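# Place ribbed black housing on its rib-spacing color

## Task

Measure the center-to-center spacing of the two raised ribs on a large face of the black housing, then set the housing on the mat rectangle that matches: 12 mm means yellow, 18 mm white, 24 mm blue, 30 mm red. At the end the gripper must not be in contact with the housing.

## Robot and tools

Robot: a single arm carrying a two-finger parallel gripper. The fingers point along the gripper's +z axis and close along its y axis. end_effector_position is the point midway between the pads when shut; fingertips sit about 22 mm past it when closed and 9 mm when fully open. A flat block juts about 9 cm from the last joint's axis toward gripper +x and rotates with the hand, so it can collide with things. Closing moves the fingertips roughly 13 mm farther from the arm, so keep that clearance above surfaces.

Frames: results report pose in the scene frame, origin on the table top below the arm base, +z up, +y to the left when facing along +x. Position is in metres, orientation as a wxyz quaternion, velocities in m/s and rad/s. The base may be tilted and the printed hand position can be slightly off, worse at long reach. Motion commands, by contrast, are relative offsets in the gripper's own axes.

Row format (shared by execute_actions and move): 9 numbers, each in [-1, 1]: dx, dy, dz, rx, ry, rz, position, force_limit, speed. Optionally 6 more numbers in [0, 1] follow: a stiffness multiplier per arm joint (base to gripper order), which persists until changed. dx..rz are an offset, not a pose: target = measured gripper pose at the start of the action, shifted in gripper axes; 1.0 equals 0.6 m translation or 180 degrees, and rx, ry, rz form one rotation vector. Every row in an action is measured from that same start pose, not chained. Each step the target is clipped to 100 mm and 16 degrees from the measured pose, so large offsets take several actions; the arm goes no further than the last clipped pose.

Finger numbers are absolute: position +1 is fully open (85 mm), pads meet near -0.8, and -1 closes until blocked. force_limit -1/0/+1 gives roughly 20/128/235 N on a 40 mm object; speed -1/0/+1 is about 20/85/150 mm/s, faster closes squeeze a little harder. Fingers only accept a new force_limit or speed after a position change of at least 0.01.

execute_actions(actions): a list of up to 15 actions; each action is a table of up to 15 rows, one row per 1/30 s step, and a short table repeats its final row to fill 15 steps. An empty list just returns state and images. For the first action the reference is the last reported pose.

move(target, speed, stop_force, blocking): target is one row as above, offset from the pose in the latest result. It drives a straight path there, 0.5 to 10 s long. speed is in m/s, 0.002 to 0.5 (default 0.25); turning rate caps at twice that in rad/s. The path ignores obstacles and the hand can overshoot the set speed. stop_force (9 to 40 N) ends the path when the wrist sensor senses that much added resistance along the direction to target for two steps; it then backs off two steps and holds. Use it only with slow speeds and no rotation, and omit it when lifting away from something you are pressing on. The arm is otherwise stiff: aiming even slightly past a firm contact can fault. blocking=false returns after 0.5 s while motion continues (not allowed with stop_force); then use wait or stop before other commands. The result adds a "move:" line: done, off_target, moving, held, contact or fault, plus which limits acted (paced = clipped, held = check blocked steps) and the distance left.

wait(seconds): 0 to 10, lets the scene run holding the last command. stop(): brakes a running move; fingers continue. zoom_image(camera, region): camera is cam_head_left (896x504), cam_head_right (896x504) or cam_wrist (616x616); region [x0, y0, x1, y1] in pixels from top-left, at most 504x504. Useful for reading the rib spacing and the rectangle colors. finished_scene(scene): ends the current scene by its number after the last command has been held; irreversible.

Result lines: pose and velocities; Hand target (where the controller is currently heading); joint positions and torques (noisy, offset); Wrist force and Wrist torque in gripper axes, saturating near 50 N with a few N of offset; step readings with HELD flags; a "pose unreachable" line if the clearance check altered the command. object_status: 0 moving, 1 blocked while opening, 2 blocked while closing (a grip), 3 reached position or pads met. position_measured counts: 3 open, ~78 at 60 mm, ~130 at 40 mm, ~180 at 20 mm, ~230 pads touching. touch_left (-y finger) and touch_right (+y) give 28 cells as 7 groups of 4, from fingertip toward arm; empty cells read near 0, about 30 at 10 N and 140 at 50 N.

Sequence: inspect the housing, zoom to judge rib spacing, pick the color, approach from above, close with position -1 and confirm object_status 2, lift, carry to the rectangle, lower gently (stop_force, slow), open, then raise the gripper clear so nothing touches the housing before finishing.

Avoid: joint torque over its limit (wrist joints only 24.9 N m, including held weight) or any external force of 150 N, which freezes the arm for 10 s; slams, drops, slips, and pushing anything off the table. Brief external tugs on held or loose parts may occur. Holding loads heats motors; at 85 °C the brakes engage until cooled. The simulation keeps running while you compose replies.

Each tool is called after "Emit:" by a JSON object that holds its "fn" and its "kwargs", one argument or row to a line.

## Session

Emit:
{"fn": "execute_actions", "kwargs": {
  "actions": []
}}

Scene clock: 0.00 s.
end_effector_position=(+0.1797, -0.1509, +0.1479) position_measured=3 object_status=3 touch_left=n/a touch_right=n/a end_effector_quat_wxyz=(+0.291, +0.737, -0.601, -0.103) end_effector_velocity=(+0.000, +0.000, -0.000) end_effector_angular_velocity=(+0.000, -0.001, +0.000)
Joint positions: [-0.689 -0.91   2.73  -3.54  -2.079 -2.358]
Joint velocities: [-0.    -0.    -0.    -0.     0.001 -0.   ]
Joint torques (N m, as the arm reports them, + toward a larger angle): no reading
Motor temperatures (°C, as the motors report them): [29 24 26 31 35 31]
Wrist force (N, on the end effector, along its own x y z axes, offset not removed): no reading
Wrist torque (N m, same axes, about the end effector's origin, offset not removed): no reading
Hand target: +0.180, -0.151, +0.148; +0.291, +0.737, -0.601, -0.103
Joint stiffness scale: [1. 1. 1. 1. 1. 1.]

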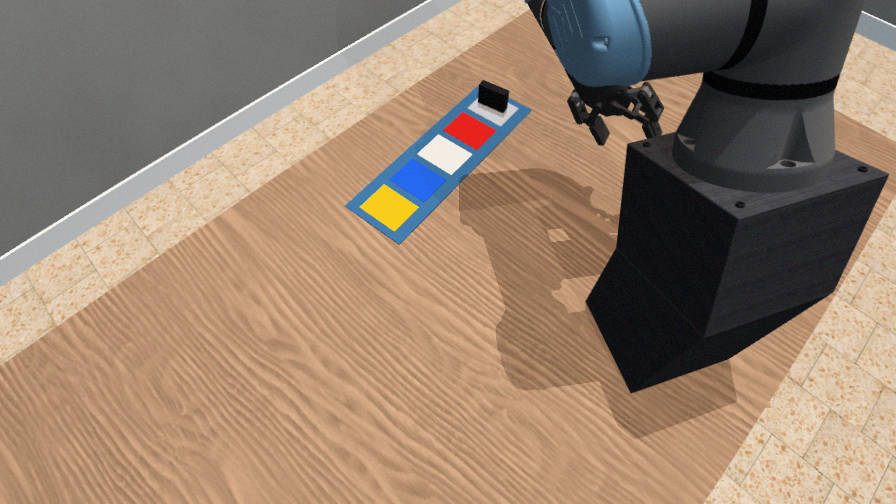

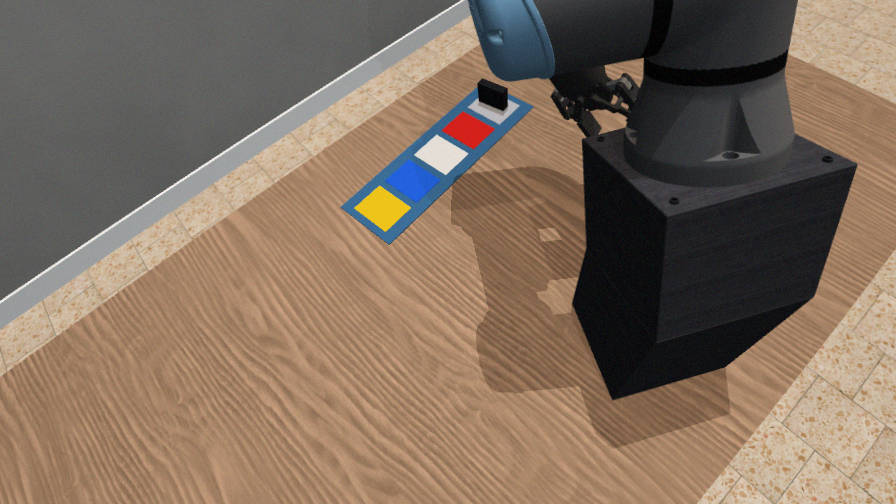

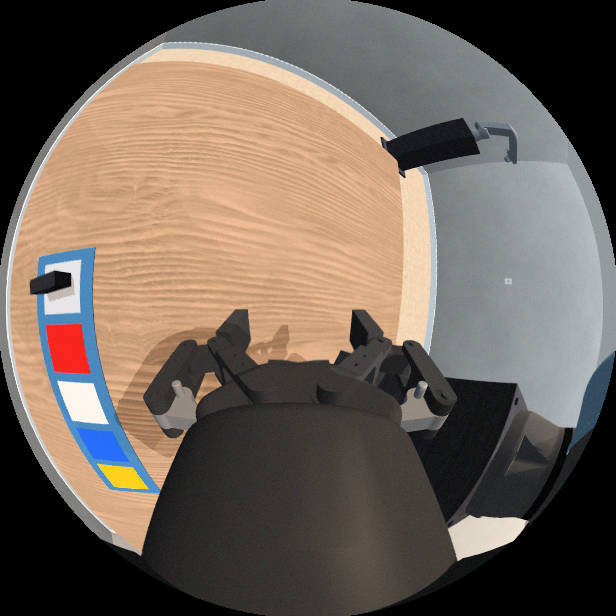

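Emit:
{"fn": "move", "kwargs": {
  "target": [0.277,-0.266,-0.217,0.203,0.072,-0.42,1,-0.3,0]
}}

Scene clock: 12.73 s.
end_effector_position=(+0.4183, -0.2498, +0.1977) position_measured=3 object_status=3 touch_left=((37 10 -11 7) (-3 -2 -12 4) (10 -16 21 0) (25 10 -18 8) (4 -9 6 25) (16 -12 -8 -5) (-9 34 -15 -2)) touch_right=((-2 -12 17 -1) (22 -15 -6 -1) (1 -17 4 -17) (-12 1 10 -12) (-20 14 -10 11) (-1 1 18 8) (-2 2 14 1)) end_effector_quat_wxyz=(+0.000, +1.000, -0.000, -0.001) end_effector_velocity=(+0.000, +0.001, -0.001) end_effector_angular_velocity=(+0.012, +0.004, +0.010)
Joint positions: [-0.919 -1.413  2.384 -2.919 -1.415 -3.997]
Joint velocities: [-0.001 -0.    -0.006  0.017  0.005 -0.013]
Joint torques (N m, as the arm reports them, + toward a larger angle): [  0.95 -28.5   -8.89  -2.98   0.39  -0.15]
Motor temperatures (°C, as the motors report them): [29 24 26 31 35 31]
Wrist force (N, on the end effector, along its own x y z axes, offset not removed): [0.1 0.3 -0.4]
Wrist torque (N m, same axes, about the end effector's origin, offset not removed): [0.27 0.01 -0.05]
Hand target: +0.419, -0.251, +0.198; +0.000, +1.000, +0.000, +0.000
Off the commanded pose: 0.002 m, 0 deg.
Joint stiffness scale: [1. 1. 1. 1. 1. 1.]
move: done

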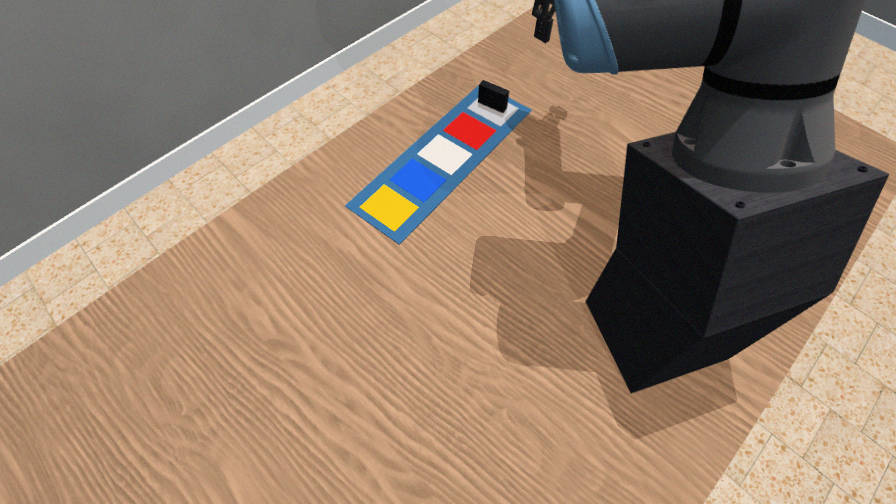

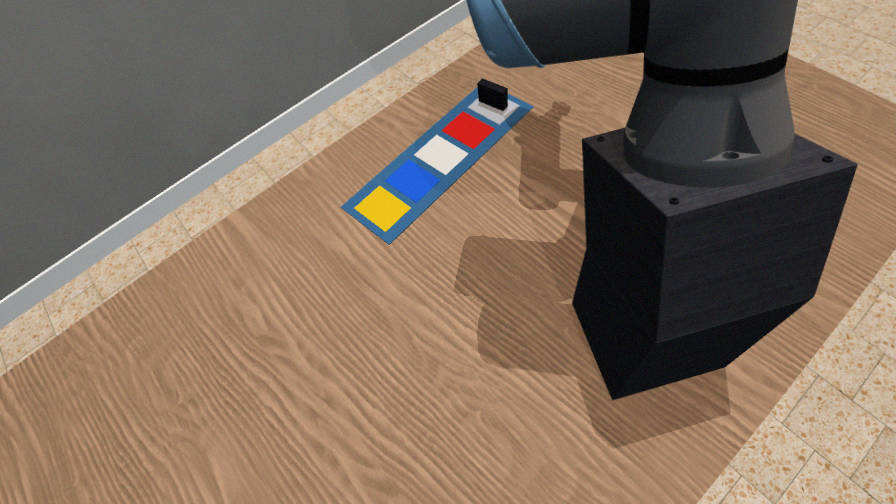

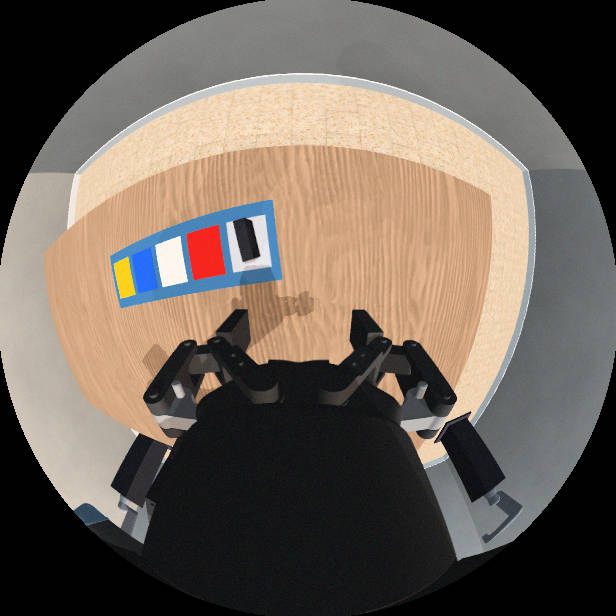

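Emit:
{"fn": "move", "kwargs": {
  "target": [0.12,-0.14,0.15,0,0,-0.07,1,-0.3,0]
}}

Scene clock: 18.33 s.
end_effector_position=(+0.4895, -0.1660, +0.1087) position_measured=3 object_status=3 touch_left=((-16 12 -1 -13) (-11 6 -8 -7) (-3 -6 -1 -15) (6 11 4 3) (17 17 10 -2) (18 6 0 -20) (-13 -1 13 5)) touch_right=((-16 8 28 -3) (-18 10 32 9) (3 -1 11 13) (-4 9 15 -9) (-28 12 -17 -22) (-15 -14 4 -5) (-23 -16 -26 -8)) end_effector_quat_wxyz=(-0.000, +0.994, +0.109, -0.001) end_effector_velocity=(+0.001, +0.001, -0.002) end_effector_angular_velocity=(-0.003, +0.000, +0.002)
Joint positions: [-0.633 -1.098  2.241 -3.117 -1.524 -3.95 ]
Joint velocities: [ 0.005  0.006 -0.005 -0.003 -0.005  0.002]
Joint torques (N m, as the arm reports them, + toward a larger angle): [  5.6  -31.96  -6.14  -3.4   -0.32   0.44]
Motor temperatures (°C, as the motors report them): [29 24 26 31 35 31]
Wrist force (N, on the end effector, along its own x y z axes, offset not removed): [-2.1 0.9 -0.5]
Wrist torque (N m, same axes, about the end effector's origin, offset not removed): [0.33 0.39 -0.04]
Hand target: +0.490, -0.166, +0.108; +0.000, +0.994, +0.109, -0.001
Off the commanded pose: 0.001 m, 0 deg.
Joint stiffness scale: [1. 1. 1. 1. 1. 1.]
move: done

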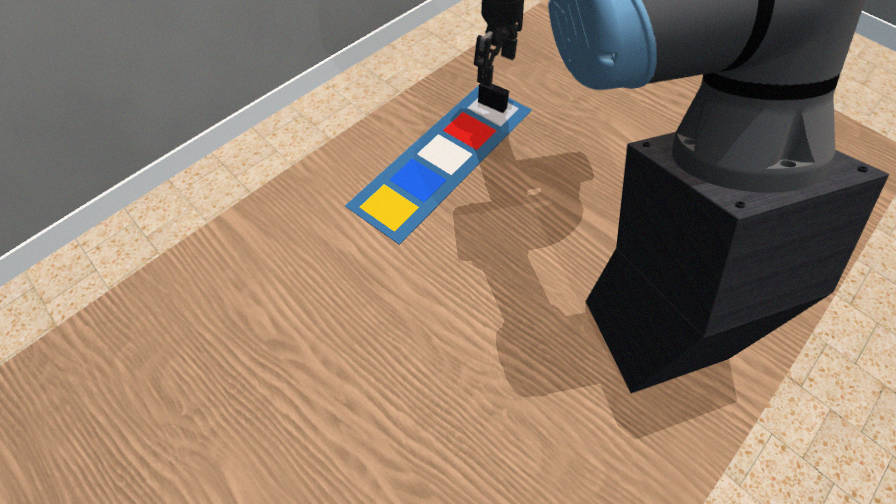

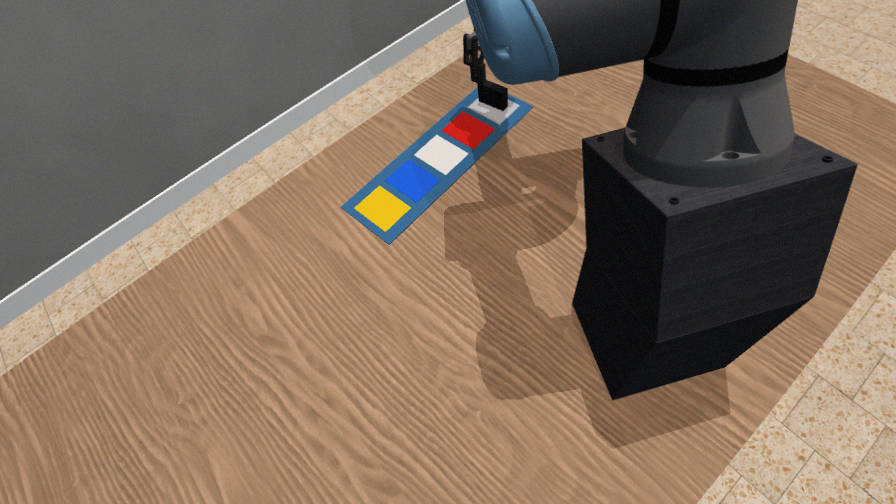

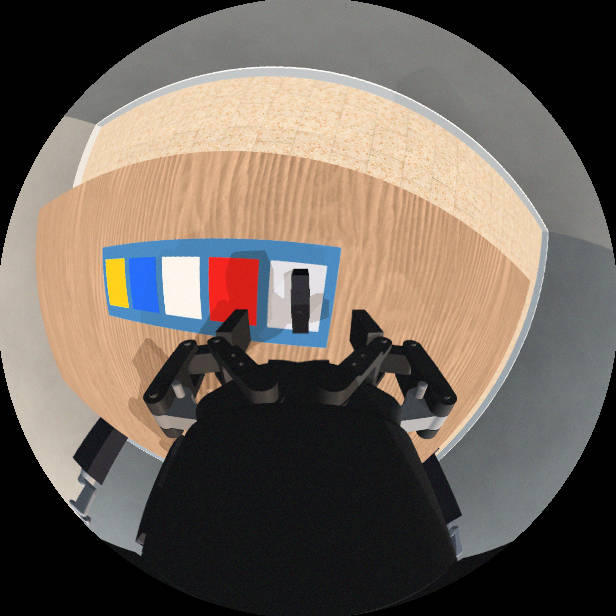

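Emit:
{"fn": "move", "kwargs": {
  "target": [0,0,0.13,0,0,0,1,-0.3,0],
  "speed": 0.08
}}

Emit:
{"fn": "execute_actions", "kwargs": {
  "actions": [
    [[0,0,0,0,0,0,-1,-0.3,0]],
    [[0,0,0,0,0,0,-1,-0.3,0]],
    [[0,0,0,0,0,0,-1,-0.3,0]]
  ]
}}

Scene clock: 24.57 s.
end_effector_position=(+0.4888, -0.1663, +0.0319) position_measured=3 object_status=3 touch_left=((15 6 4 -5) (-8 -11 -3 -13) (-12 2 13 2) (-8 3 -15 29) (-9 24 -20 -1) (14 -14 27 4) (1 -14 -26 -13)) touch_right=((-12 -3 13 -7) (19 12 7 -12) (-20 19 4 -2) (9 -1 -3 0) (-7 9 23 1) (8 -25 5 -8) (10 -1 -13 3)) end_effector_quat_wxyz=(-0.001, +0.994, +0.109, -0.001) end_effector_velocity=(+0.002, -0.001, -0.001) end_effector_angular_velocity=(-0.004, -0.003, +0.001)
Joint positions: [-0.627 -0.875  2.15  -3.249 -1.526 -3.944]
Joint velocities: [ 0.001  0.003 -0.004 -0.004 -0.002  0.001]
Joint torques (N m, as the arm reports them, + toward a larger angle): [  6.38 -32.65  -1.39  -3.65  -0.36   0.35]
Motor temperatures (°C, as the motors report them): [29 24 26 31 35 31]
Wrist force (N, on the end effector, along its own x y z axes, offset not removed): [-0.3 -1.0 2.2]
Wrist torque (N m, same axes, about the end effector's origin, offset not removed): [0.00 0.08 0.16]
Hand target: +0.489, -0.166, +0.031; -0.000, +0.994, +0.109, -0.001
Off the commanded pose: 0.001 m, 0 deg.
Joint stiffness scale: [1. 1. 1. 1. 1. 1.]
move: done

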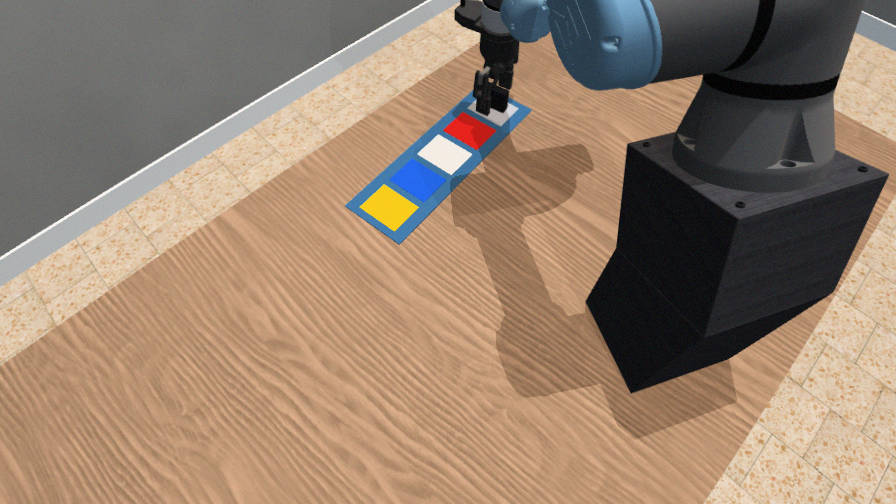

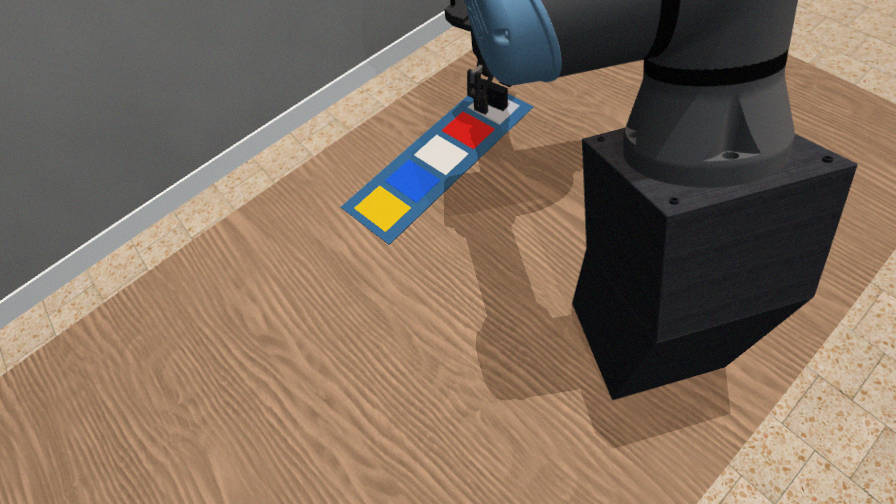

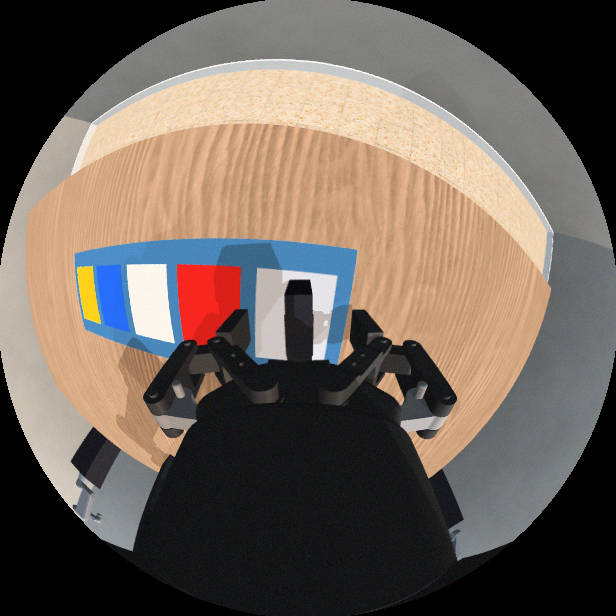

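Scene clock: 26.07 s.
end_effector_position=(+0.4888, -0.1663, +0.0318) position_measured=186 object_status=2 touch_left=((2 -13 -14 12) (-3 -8 -23 -9) (25 21 21 31) (242 267 271 251) (538 443 438 485) (163 193 280 273) (452 546 429 454)) touch_right=((6 11 -1 -35) (19 1 -10 1) (33 20 40 39) (229 269 242 177) (383 463 275 392) (156 174 191 173) (358 527 464 373)) end_effector_quat_wxyz=(-0.001, +0.994, +0.109, -0.001) end_effector_velocity=(+0.000, +0.000, -0.000) end_effector_angular_velocity=(+0.001, +0.000, +0.000)
Joint positions: [-0.627 -0.874  2.15  -3.249 -1.526 -3.944]
Joint velocities: [ 0.    -0.    -0.     0.001  0.001 -0.   ]
Joint torques (N m, as the arm reports them, + toward a larger angle): [  5.25 -36.44   0.07  -3.27   0.01   0.04]
Motor temperatures (°C, as the motors report them): [29 24 26 31 35 31]
Wrist force (N, on the end effector, along its own x y z axes, offset not removed): [-0.3 -1.1 -4.7]
Wrist torque (N m, same axes, about the end effector's origin, offset not removed): [-0.01 -0.01 0.10]
Hand target: +0.489, -0.166, +0.032; -0.001, +0.994, +0.109, -0.001
Off the commanded pose: 0.000 m, 0 deg.
Joint stiffness scale: [1. 1. 1. 1. 1. 1.]
Step readings (end_effector_position; steps 1 to 15: 1st action; 16 to 30: 2nd action; 31 to 45: 3rd action):
0: (+0.4888, -0.1663, +0.0319)
1: (+0.4888, -0.1663, +0.0318)
2: (+0.4888, -0.1663, +0.0318)
4: (+0.4888, -0.1663, +0.0318)
8: (+0.4888, -0.1663, +0.0318)
15: (+0.4888, -0.1663, +0.0318)
16: (+0.4888, -0.1663, +0.0318)
17: (+0.4888, -0.1663, +0.0318)
19: (+0.4888, -0.1663, +0.0318)
23: (+0.4888, -0.1663, +0.0318)
30: (+0.4888, -0.1663, +0.0318)
31: (+0.4888, -0.1663, +0.0318)
32: (+0.4888, -0.1663, +0.0318)
34: (+0.4888, -0.1663, +0.0318)
38: (+0.4888, -0.1663, +0.0318)
45: end_effector_position above

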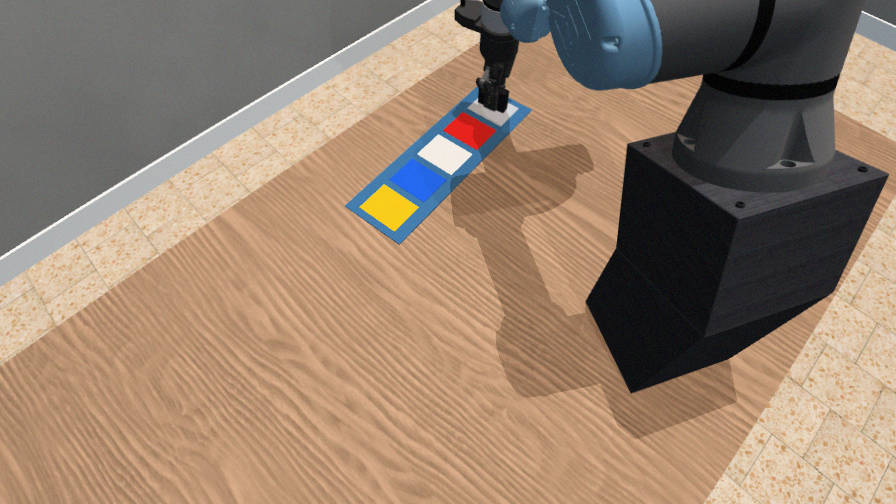

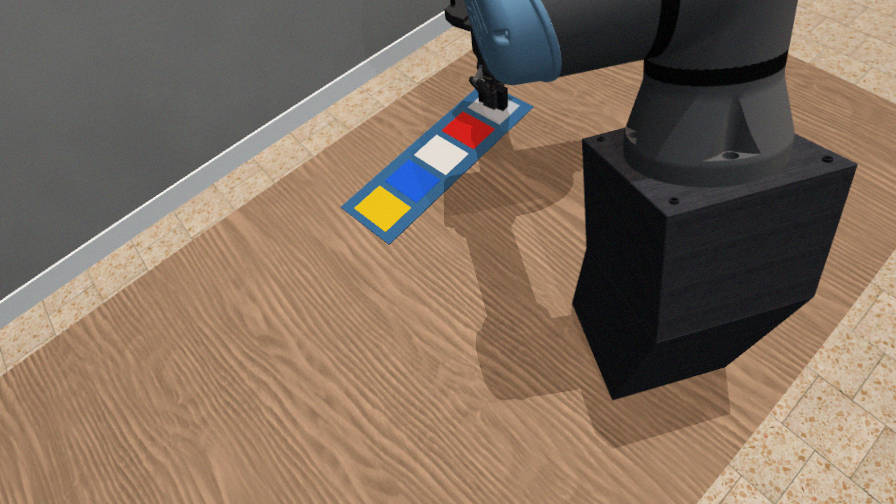

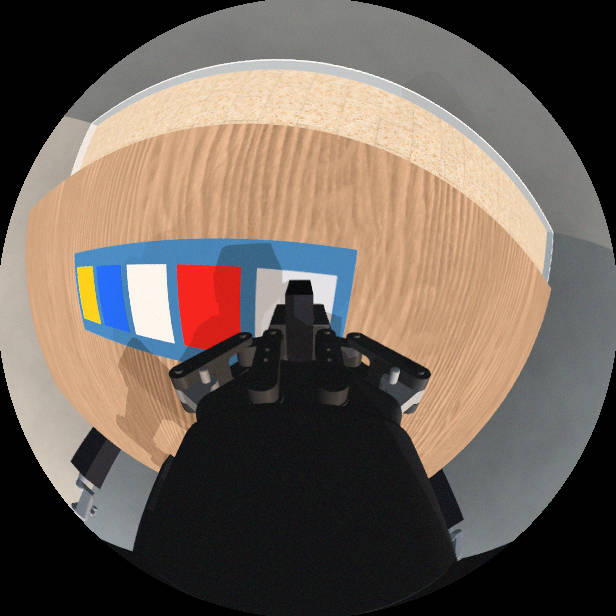

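Ambiguous at the edge; regrip higher.

Emit:
{"fn": "execute_actions", "kwargs": {
  "actions": [
    [[0,0,0,0,0,0,-0.2,-0.3,0]],
    [[0,0,-0.022,0,0,0,-0.2,-0.3,0]],
    [[0,0,0,0,0,0,-0.2,-0.3,0]],
    [[0,0,0,0,0,0,-1,-0.3,0]],
    [[0,0,0,0,0,0,-1,-0.3,0]]
  ]
}}

Scene clock: 32.43 s.
end_effector_position=(+0.4897, -0.1663, +0.0439) position_measured=186 object_status=2 touch_left=((79 63 61 74) (429 386 332 320) (282 301 253 334) (302 326 302 286) (510 411 431 461) (44 40 101 91) (-12 3 11 -3)) touch_right=((20 29 43 33) (314 409 243 215) (217 314 282 310) (244 329 259 232) (354 503 314 434) (34 44 80 43) (-11 1 2 6)) end_effector_quat_wxyz=(-0.000, +0.994, +0.109, -0.000) end_effector_velocity=(-0.000, +0.000, -0.000) end_effector_angular_velocity=(+0.002, +0.001, -0.001)
Joint positions: [-0.627 -0.908  2.165 -3.232 -1.526 -3.944]
Joint velocities: [-0.001 -0.     0.     0.001  0.001  0.   ]
Joint torques (N m, as the arm reports them, + toward a larger angle): [  5.56 -36.28  -0.24  -3.41   0.1   -0.08]
Motor temperatures (°C, as the motors report them): [29 24 26 31 35 31]
Wrist force (N, on the end effector, along its own x y z axes, offset not removed): [-1.5 -0.3 -9.1]
Wrist torque (N m, same axes, about the end effector's origin, offset not removed): [0.46 0.03 0.16]
Hand target: +0.490, -0.166, +0.044; -0.000, +0.994, +0.109, -0.000
Off the commanded pose: 0.000 m, 0 deg.
Joint stiffness scale: [1. 1. 1. 1. 1. 1.]
Step readings (end_effector_position; steps 1 to 15: 1st action; 16 to 30: 2nd action; 31 to 45: 3rd action; 46 to 60: 4th action; 61 to 75: 5th action):
0: (+0.4888, -0.1663, +0.0318)
1: (+0.4888, -0.1663, +0.0318)
2: (+0.4888, -0.1663, +0.0318)
4: (+0.4888, -0.1663, +0.0318)
8: (+0.4888, -0.1663, +0.0318)
15: (+0.4888, -0.1663, +0.0318)
16: (+0.4888, -0.1663, +0.0318)
17: (+0.4887, -0.1663, +0.0318)
19: (+0.4883, -0.1659, +0.0334)
23: (+0.4895, -0.1663, +0.0406)
30: (+0.4900, -0.1664, +0.0440)
31: (+0.4898, -0.1663, +0.0439)
32: (+0.4897, -0.1663, +0.0439)
34: (+0.4897, -0.1663, +0.0439)
38: (+0.4897, -0.1663, +0.0439)
45: (+0.4897, -0.1663, +0.0439)
46: (+0.4897, -0.1663, +0.0439)
47: (+0.4897, -0.1663, +0.0439)
49: (+0.4897, -0.1663, +0.0439)
53: (+0.4897, -0.1663, +0.0439)
60: (+0.4897, -0.1663, +0.0439)
61: (+0.4897, -0.1663, +0.0439)
62: (+0.4897, -0.1663, +0.0439)
64: (+0.4897, -0.1663, +0.0439)
68: (+0.4897, -0.1663, +0.0439)
75: end_effector_position above

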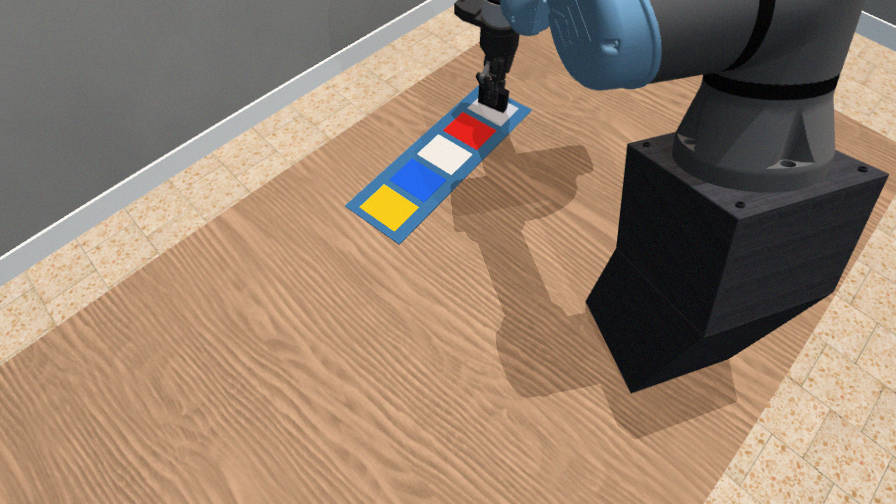

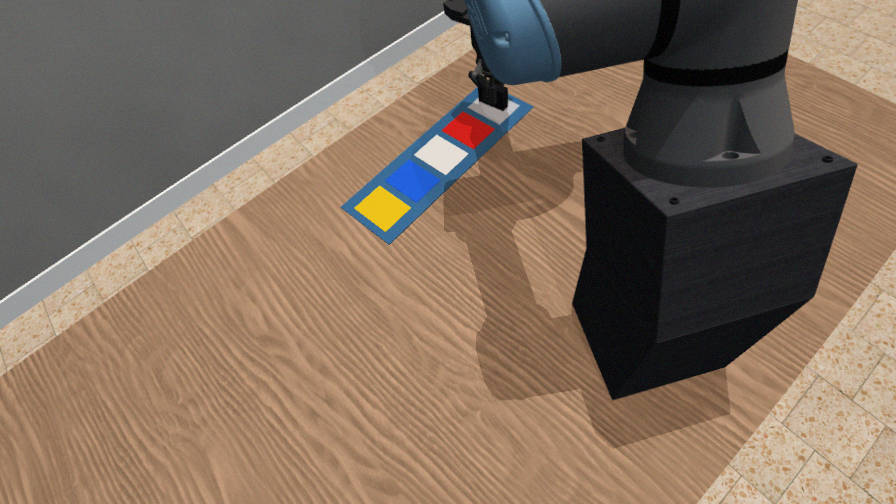

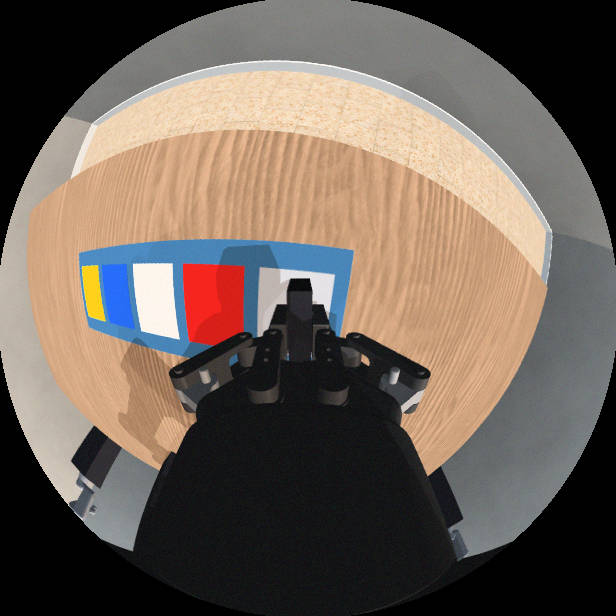

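Emit:
{"fn": "move", "kwargs": {
  "target": [0,0,-0.05,0,0,0,-1,-0.3,0],
  "speed": 0.08
}}

Emit:
{"fn": "move", "kwargs": {
  "target": [0.06,-0.58,0,0,0,0.035,-1,-0.3,0]
}}

Scene clock: 38.20 s.
end_effector_position=(+0.4907, -0.1662, +0.0728) position_measured=186 object_status=2 touch_left=((76 54 35 60) (403 389 306 308) (265 298 235 343) (289 305 316 303) (528 385 416 453) (67 75 87 84) (4 -4 0 -8)) touch_right=((16 68 41 32) (317 392 252 195) (235 319 271 321) (271 325 275 214) (347 464 283 419) (47 45 74 64) (-1 16 2 6)) end_effector_quat_wxyz=(+0.000, +0.994, +0.109, +0.000) end_effector_velocity=(-0.004, +0.002, -0.000) end_effector_angular_velocity=(+0.007, +0.009, -0.001)
Joint positions: [-0.628 -0.991  2.201 -3.186 -1.526 -3.946]
Joint velocities: [-0.001 -0.003  0.004  0.011  0.001 -0.001]
Joint torques (N m, as the arm reports them, + toward a larger angle): [  4.59 -37.61  -0.49  -3.06   0.56  -0.33]
Motor temperatures (°C, as the motors report them): [29 24 26 31 35 31]
Wrist force (N, on the end effector, along its own x y z axes, offset not removed): [3.1 1.1 -1.5]
Wrist torque (N m, same axes, about the end effector's origin, offset not removed): [0.28 -0.46 0.10]
Hand target: +0.490, -0.166, +0.074; -0.000, +0.994, +0.109, -0.000
Off the commanded pose: 0.001 m, 0 deg.
Joint stiffness scale: [1. 1. 1. 1. 1. 1.]
move: done

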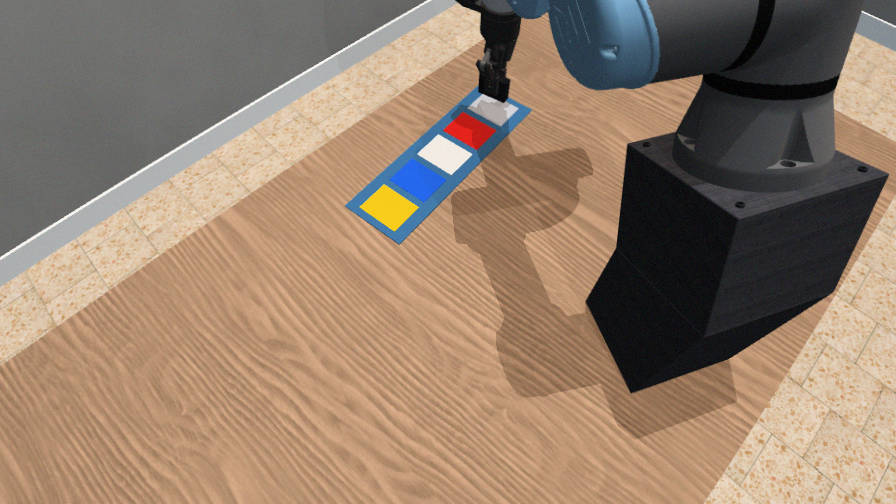

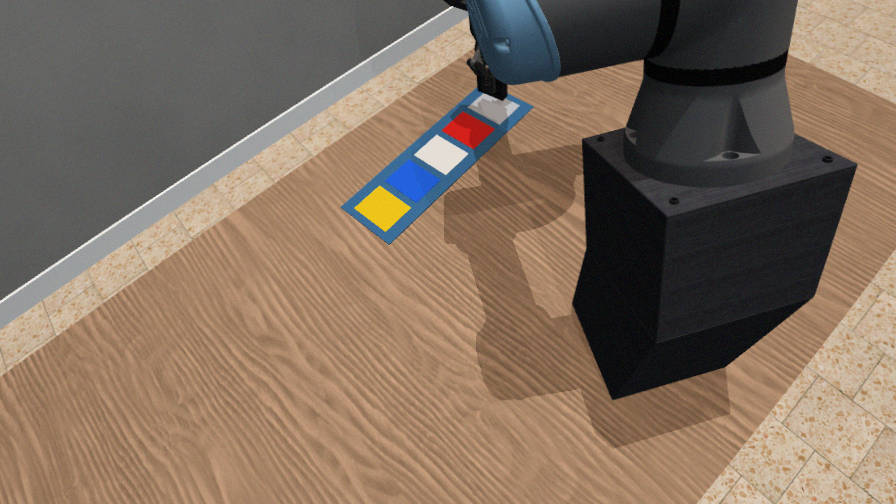

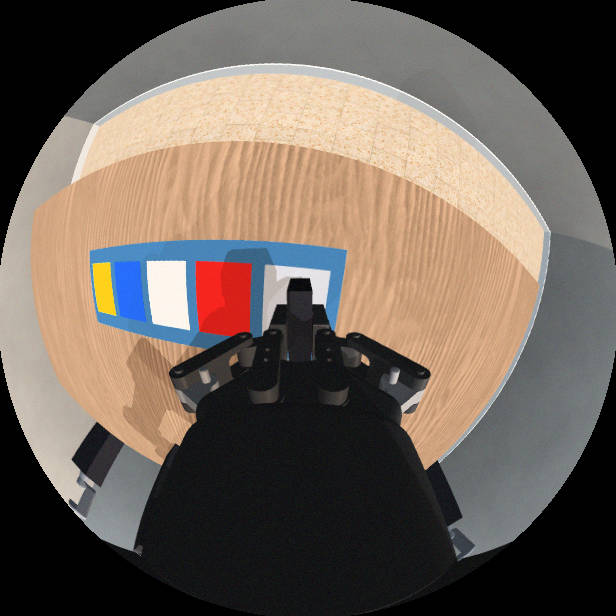

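Scene clock: 40.27 s.
end_effector_position=(+0.4511, +0.1808, +0.0738) position_measured=186 object_status=2 touch_left=((71 61 46 72) (406 402 316 319) (259 301 243 341) (300 344 316 294) (534 430 448 413) (57 67 90 76) (-15 2 -6 24)) touch_right=((33 60 53 41) (318 399 274 200) (221 286 265 326) (273 319 258 210) (340 464 289 419) (52 59 41 60) (13 -7 1 4)) end_effector_quat_wxyz=(-0.001, +0.999, +0.054, +0.001) end_effector_velocity=(-0.002, +0.001, -0.001) end_effector_angular_velocity=(-0.008, +0.009, -0.011)
Joint positions: [ 0.095 -0.8    2.21  -3.323 -1.798 -3.162]
Joint velocities: [ 0.006  0.002 -0.006  0.015 -0.009  0.019]
Joint torques (N m, as the arm reports them, + toward a larger angle): [ 16.46 -31.85  -0.87  -2.91  -0.44   0.24]
Motor temperatures (°C, as the motors report them): [29 24 26 31 35 31]
Wrist force (N, on the end effector, along its own x y z axes, offset not removed): [2.5 -1.5 -0.2]
Wrist torque (N m, same axes, about the end effector's origin, offset not removed): [-0.04 -0.36 0.17]
Hand target: +0.451, +0.182, +0.073; -0.000, +0.999, +0.054, +0.000
Off the commanded pose: 0.001 m, 0 deg.
Joint stiffness scale: [1. 1. 1. 1. 1. 1.]
move: done

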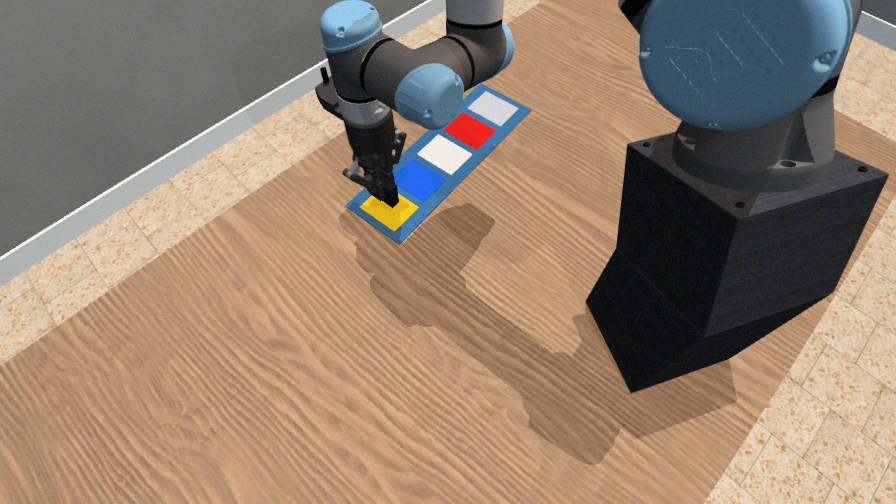

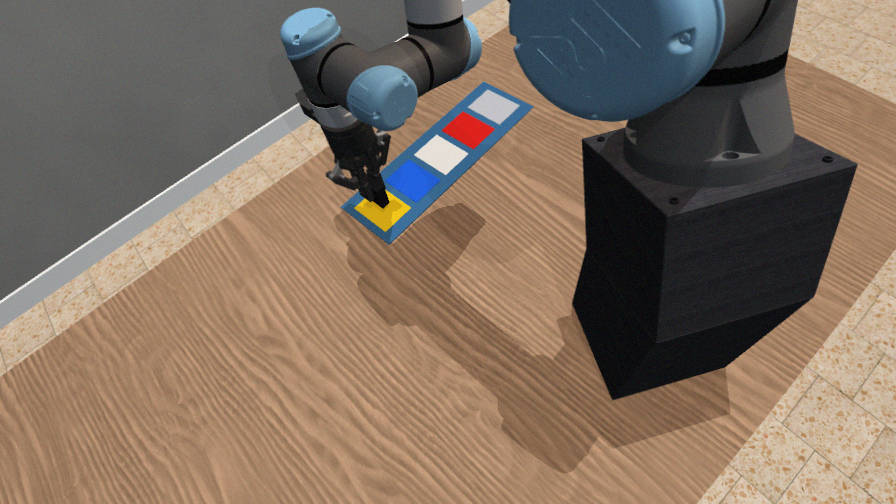

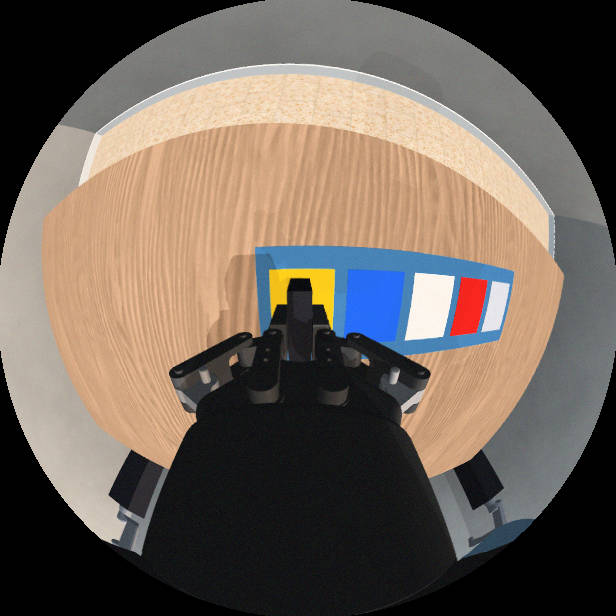

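Emit:
{"fn": "move", "kwargs": {
  "target": [0,0,0.056,0,0,0,-1,-0.3,0],
  "speed": 0.015,
  "stop_force": 9
}}

Emit:
{"fn": "execute_actions", "kwargs": {
  "actions": [
    [[0,0,0,0,0,0,1,-0.3,0]],
    [[0,0,-0.05,0,0,0,1,-0.3,0]],
    [[0,0,-0.05,0,0,0,1,-0.3,0]]
  ]
}}

Scene clock: 46.63 s.
end_effector_position=(+0.4477, +0.1812, +0.0440) position_measured=186 object_status=2 touch_left=((57 52 57 64) (393 362 323 330) (263 297 250 355) (292 338 293 290) (531 438 437 465) (49 64 95 95) (-2 -3 13 0)) touch_right=((43 51 55 12) (294 420 253 171) (253 305 284 333) (266 308 240 194) (382 497 307 399) (64 37 79 62) (-5 1 -8 4)) end_effector_quat_wxyz=(-0.000, +0.998, +0.056, -0.001) end_effector_velocity=(-0.000, -0.001, +0.001) end_effector_angular_velocity=(-0.001, +0.004, +0.000)
Joint positions: [ 0.082 -0.718  2.174 -3.367 -1.794 -3.176]
Joint velocities: [-0.001 -0.004  0.     0.008 -0.     0.   ]
Joint torques (N m, as the arm reports them, + toward a larger angle): [ 13.62 -36.34   0.06  -2.95   0.09   0.19]
Motor temperatures (°C, as the motors report them): [29 24 26 31 35 31]
Wrist force (N, on the end effector, along its own x y z axes, offset not removed): [-6.9 3.0 -15.2]
Wrist torque (N m, same axes, about the end effector's origin, offset not removed): [0.34 0.06 0.09]
Hand target: +0.448, +0.181, +0.044; -0.000, +0.998, +0.055, -0.001
Off the commanded pose: 0.005 m, 0 deg.
Joint stiffness scale: [1. 1. 1. 1. 1. 1.]
move: contact

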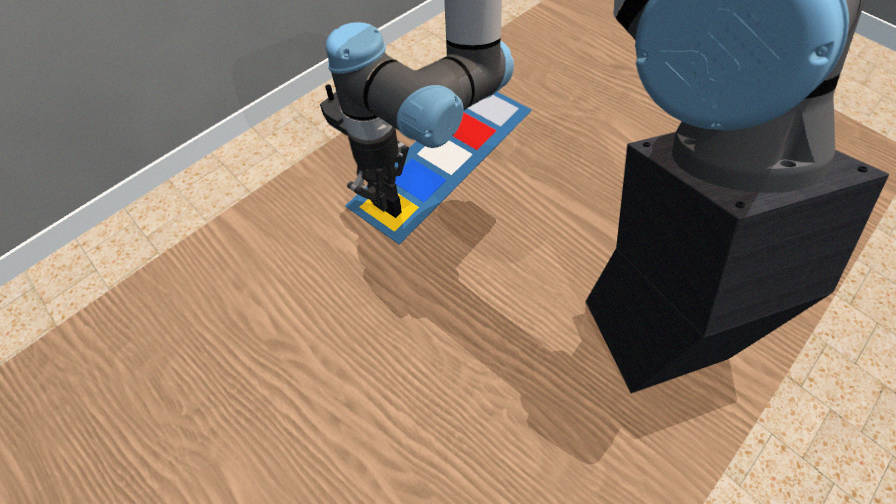

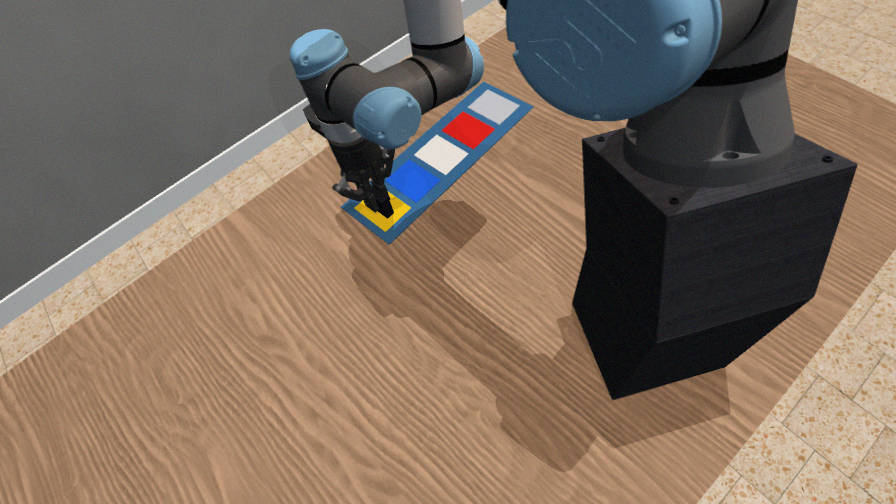

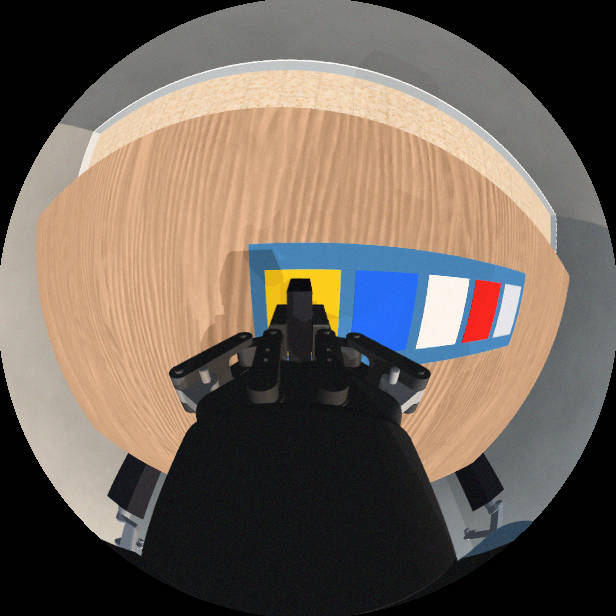

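Scene clock: 48.13 s.
end_effector_position=(+0.4516, +0.1813, +0.1011) position_measured=3 object_status=3 touch_left=((9 0 15 -17) (12 -5 -15 -10) (-2 4 -5 -10) (3 9 -9 8) (6 4 -11 12) (13 6 16 16) (-7 -16 -1 17)) touch_right=((-1 -11 -27 6) (-4 -13 13 -24) (-9 12 -4 -14) (4 30 -18 13) (-6 -6 -14 -21) (-15 -16 5 -4) (-4 5 3 -3)) end_effector_quat_wxyz=(-0.001, +0.998, +0.055, +0.002) end_effector_velocity=(-0.012, -0.002, +0.000) end_effector_angular_velocity=(-0.006, +0.034, +0.002)
Joint positions: [ 0.11  -0.877  2.243 -3.279 -1.802 -3.15 ]
Joint velocities: [ 0.    -0.01   0.011  0.034 -0.003  0.007]
Joint torques (N m, as the arm reports them, + toward a larger angle): [ 15.96 -34.25   1.19  -3.13  -0.07   0.19]
Motor temperatures (°C, as the motors report them): [29 24 26 31 35 31]
Wrist force (N, on the end effector, along its own x y z axes, offset not removed): [0.0 1.3 0.1]
Wrist torque (N m, same axes, about the end effector's origin, offset not removed): [0.30 0.15 -0.01]
Hand target: +0.450, +0.181, +0.103; -0.001, +0.998, +0.055, +0.001
Off the commanded pose: 0.002 m, 0 deg.
Joint stiffness scale: [1. 1. 1. 1. 1. 1.]
Step readings (end_effector_position; steps 1 to 15: 1st action; 16 to 30: 2nd action; 31 to 45: 3rd action):
0: (+0.4477, +0.1812, +0.0440)
1: (+0.4478, +0.1812, +0.0440)
2: (+0.4478, +0.1812, +0.0440)
4: (+0.4478, +0.1812, +0.0440)
8: (+0.4478, +0.1812, +0.0440)
15: (+0.4478, +0.1812, +0.0440)
16: (+0.4478, +0.1812, +0.0440)
17: (+0.4475, +0.1812, +0.0441)
19: (+0.4458, +0.1809, +0.0475)
23: (+0.4478, +0.1813, +0.0638)
30: (+0.4497, +0.1812, +0.0725)
31: (+0.4493, +0.1812, +0.0725)
32: (+0.4486, +0.1811, +0.0727)
34: (+0.4466, +0.1809, +0.0765)
38: (+0.4495, +0.1814, +0.0929)
45: end_effector_position above

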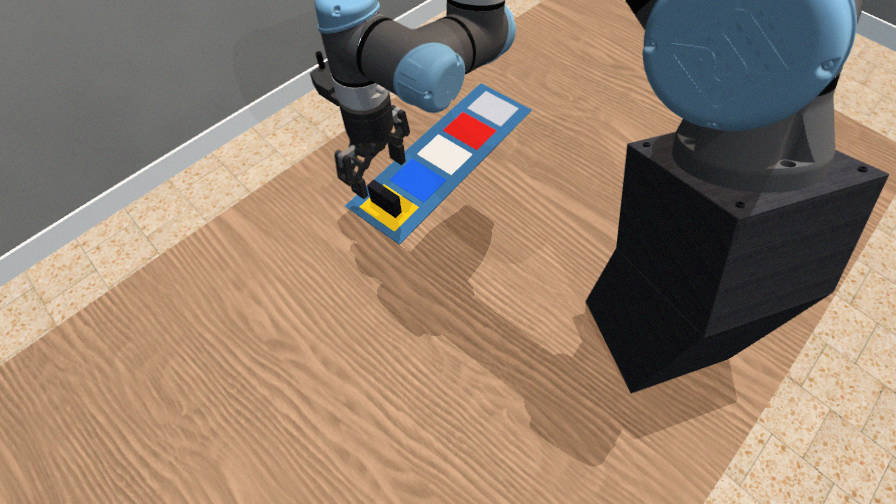

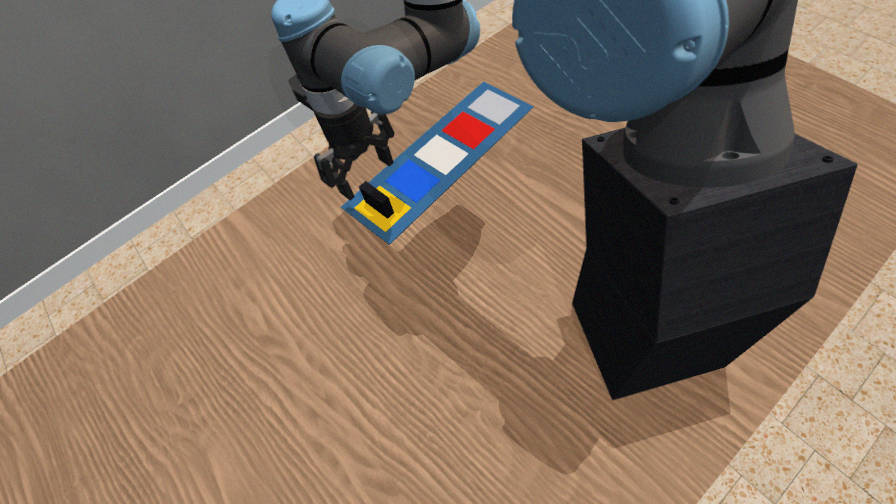

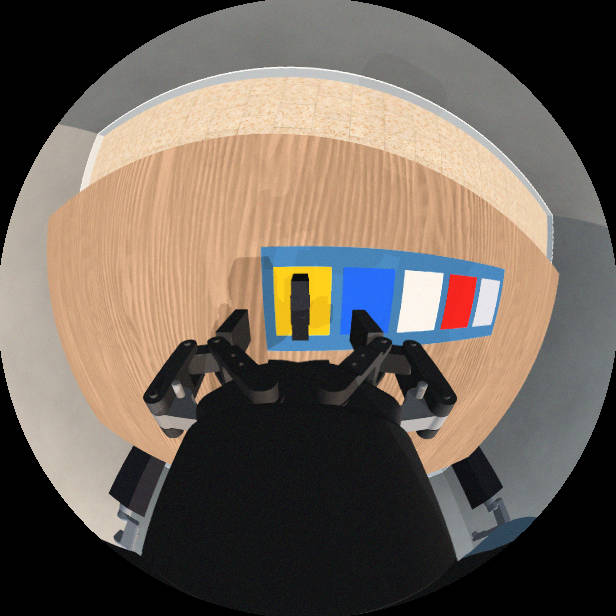

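Emit:
{"fn": "finished_scene", "kwargs": {
  "scene": 1
}}

The scene is finished: the task was done.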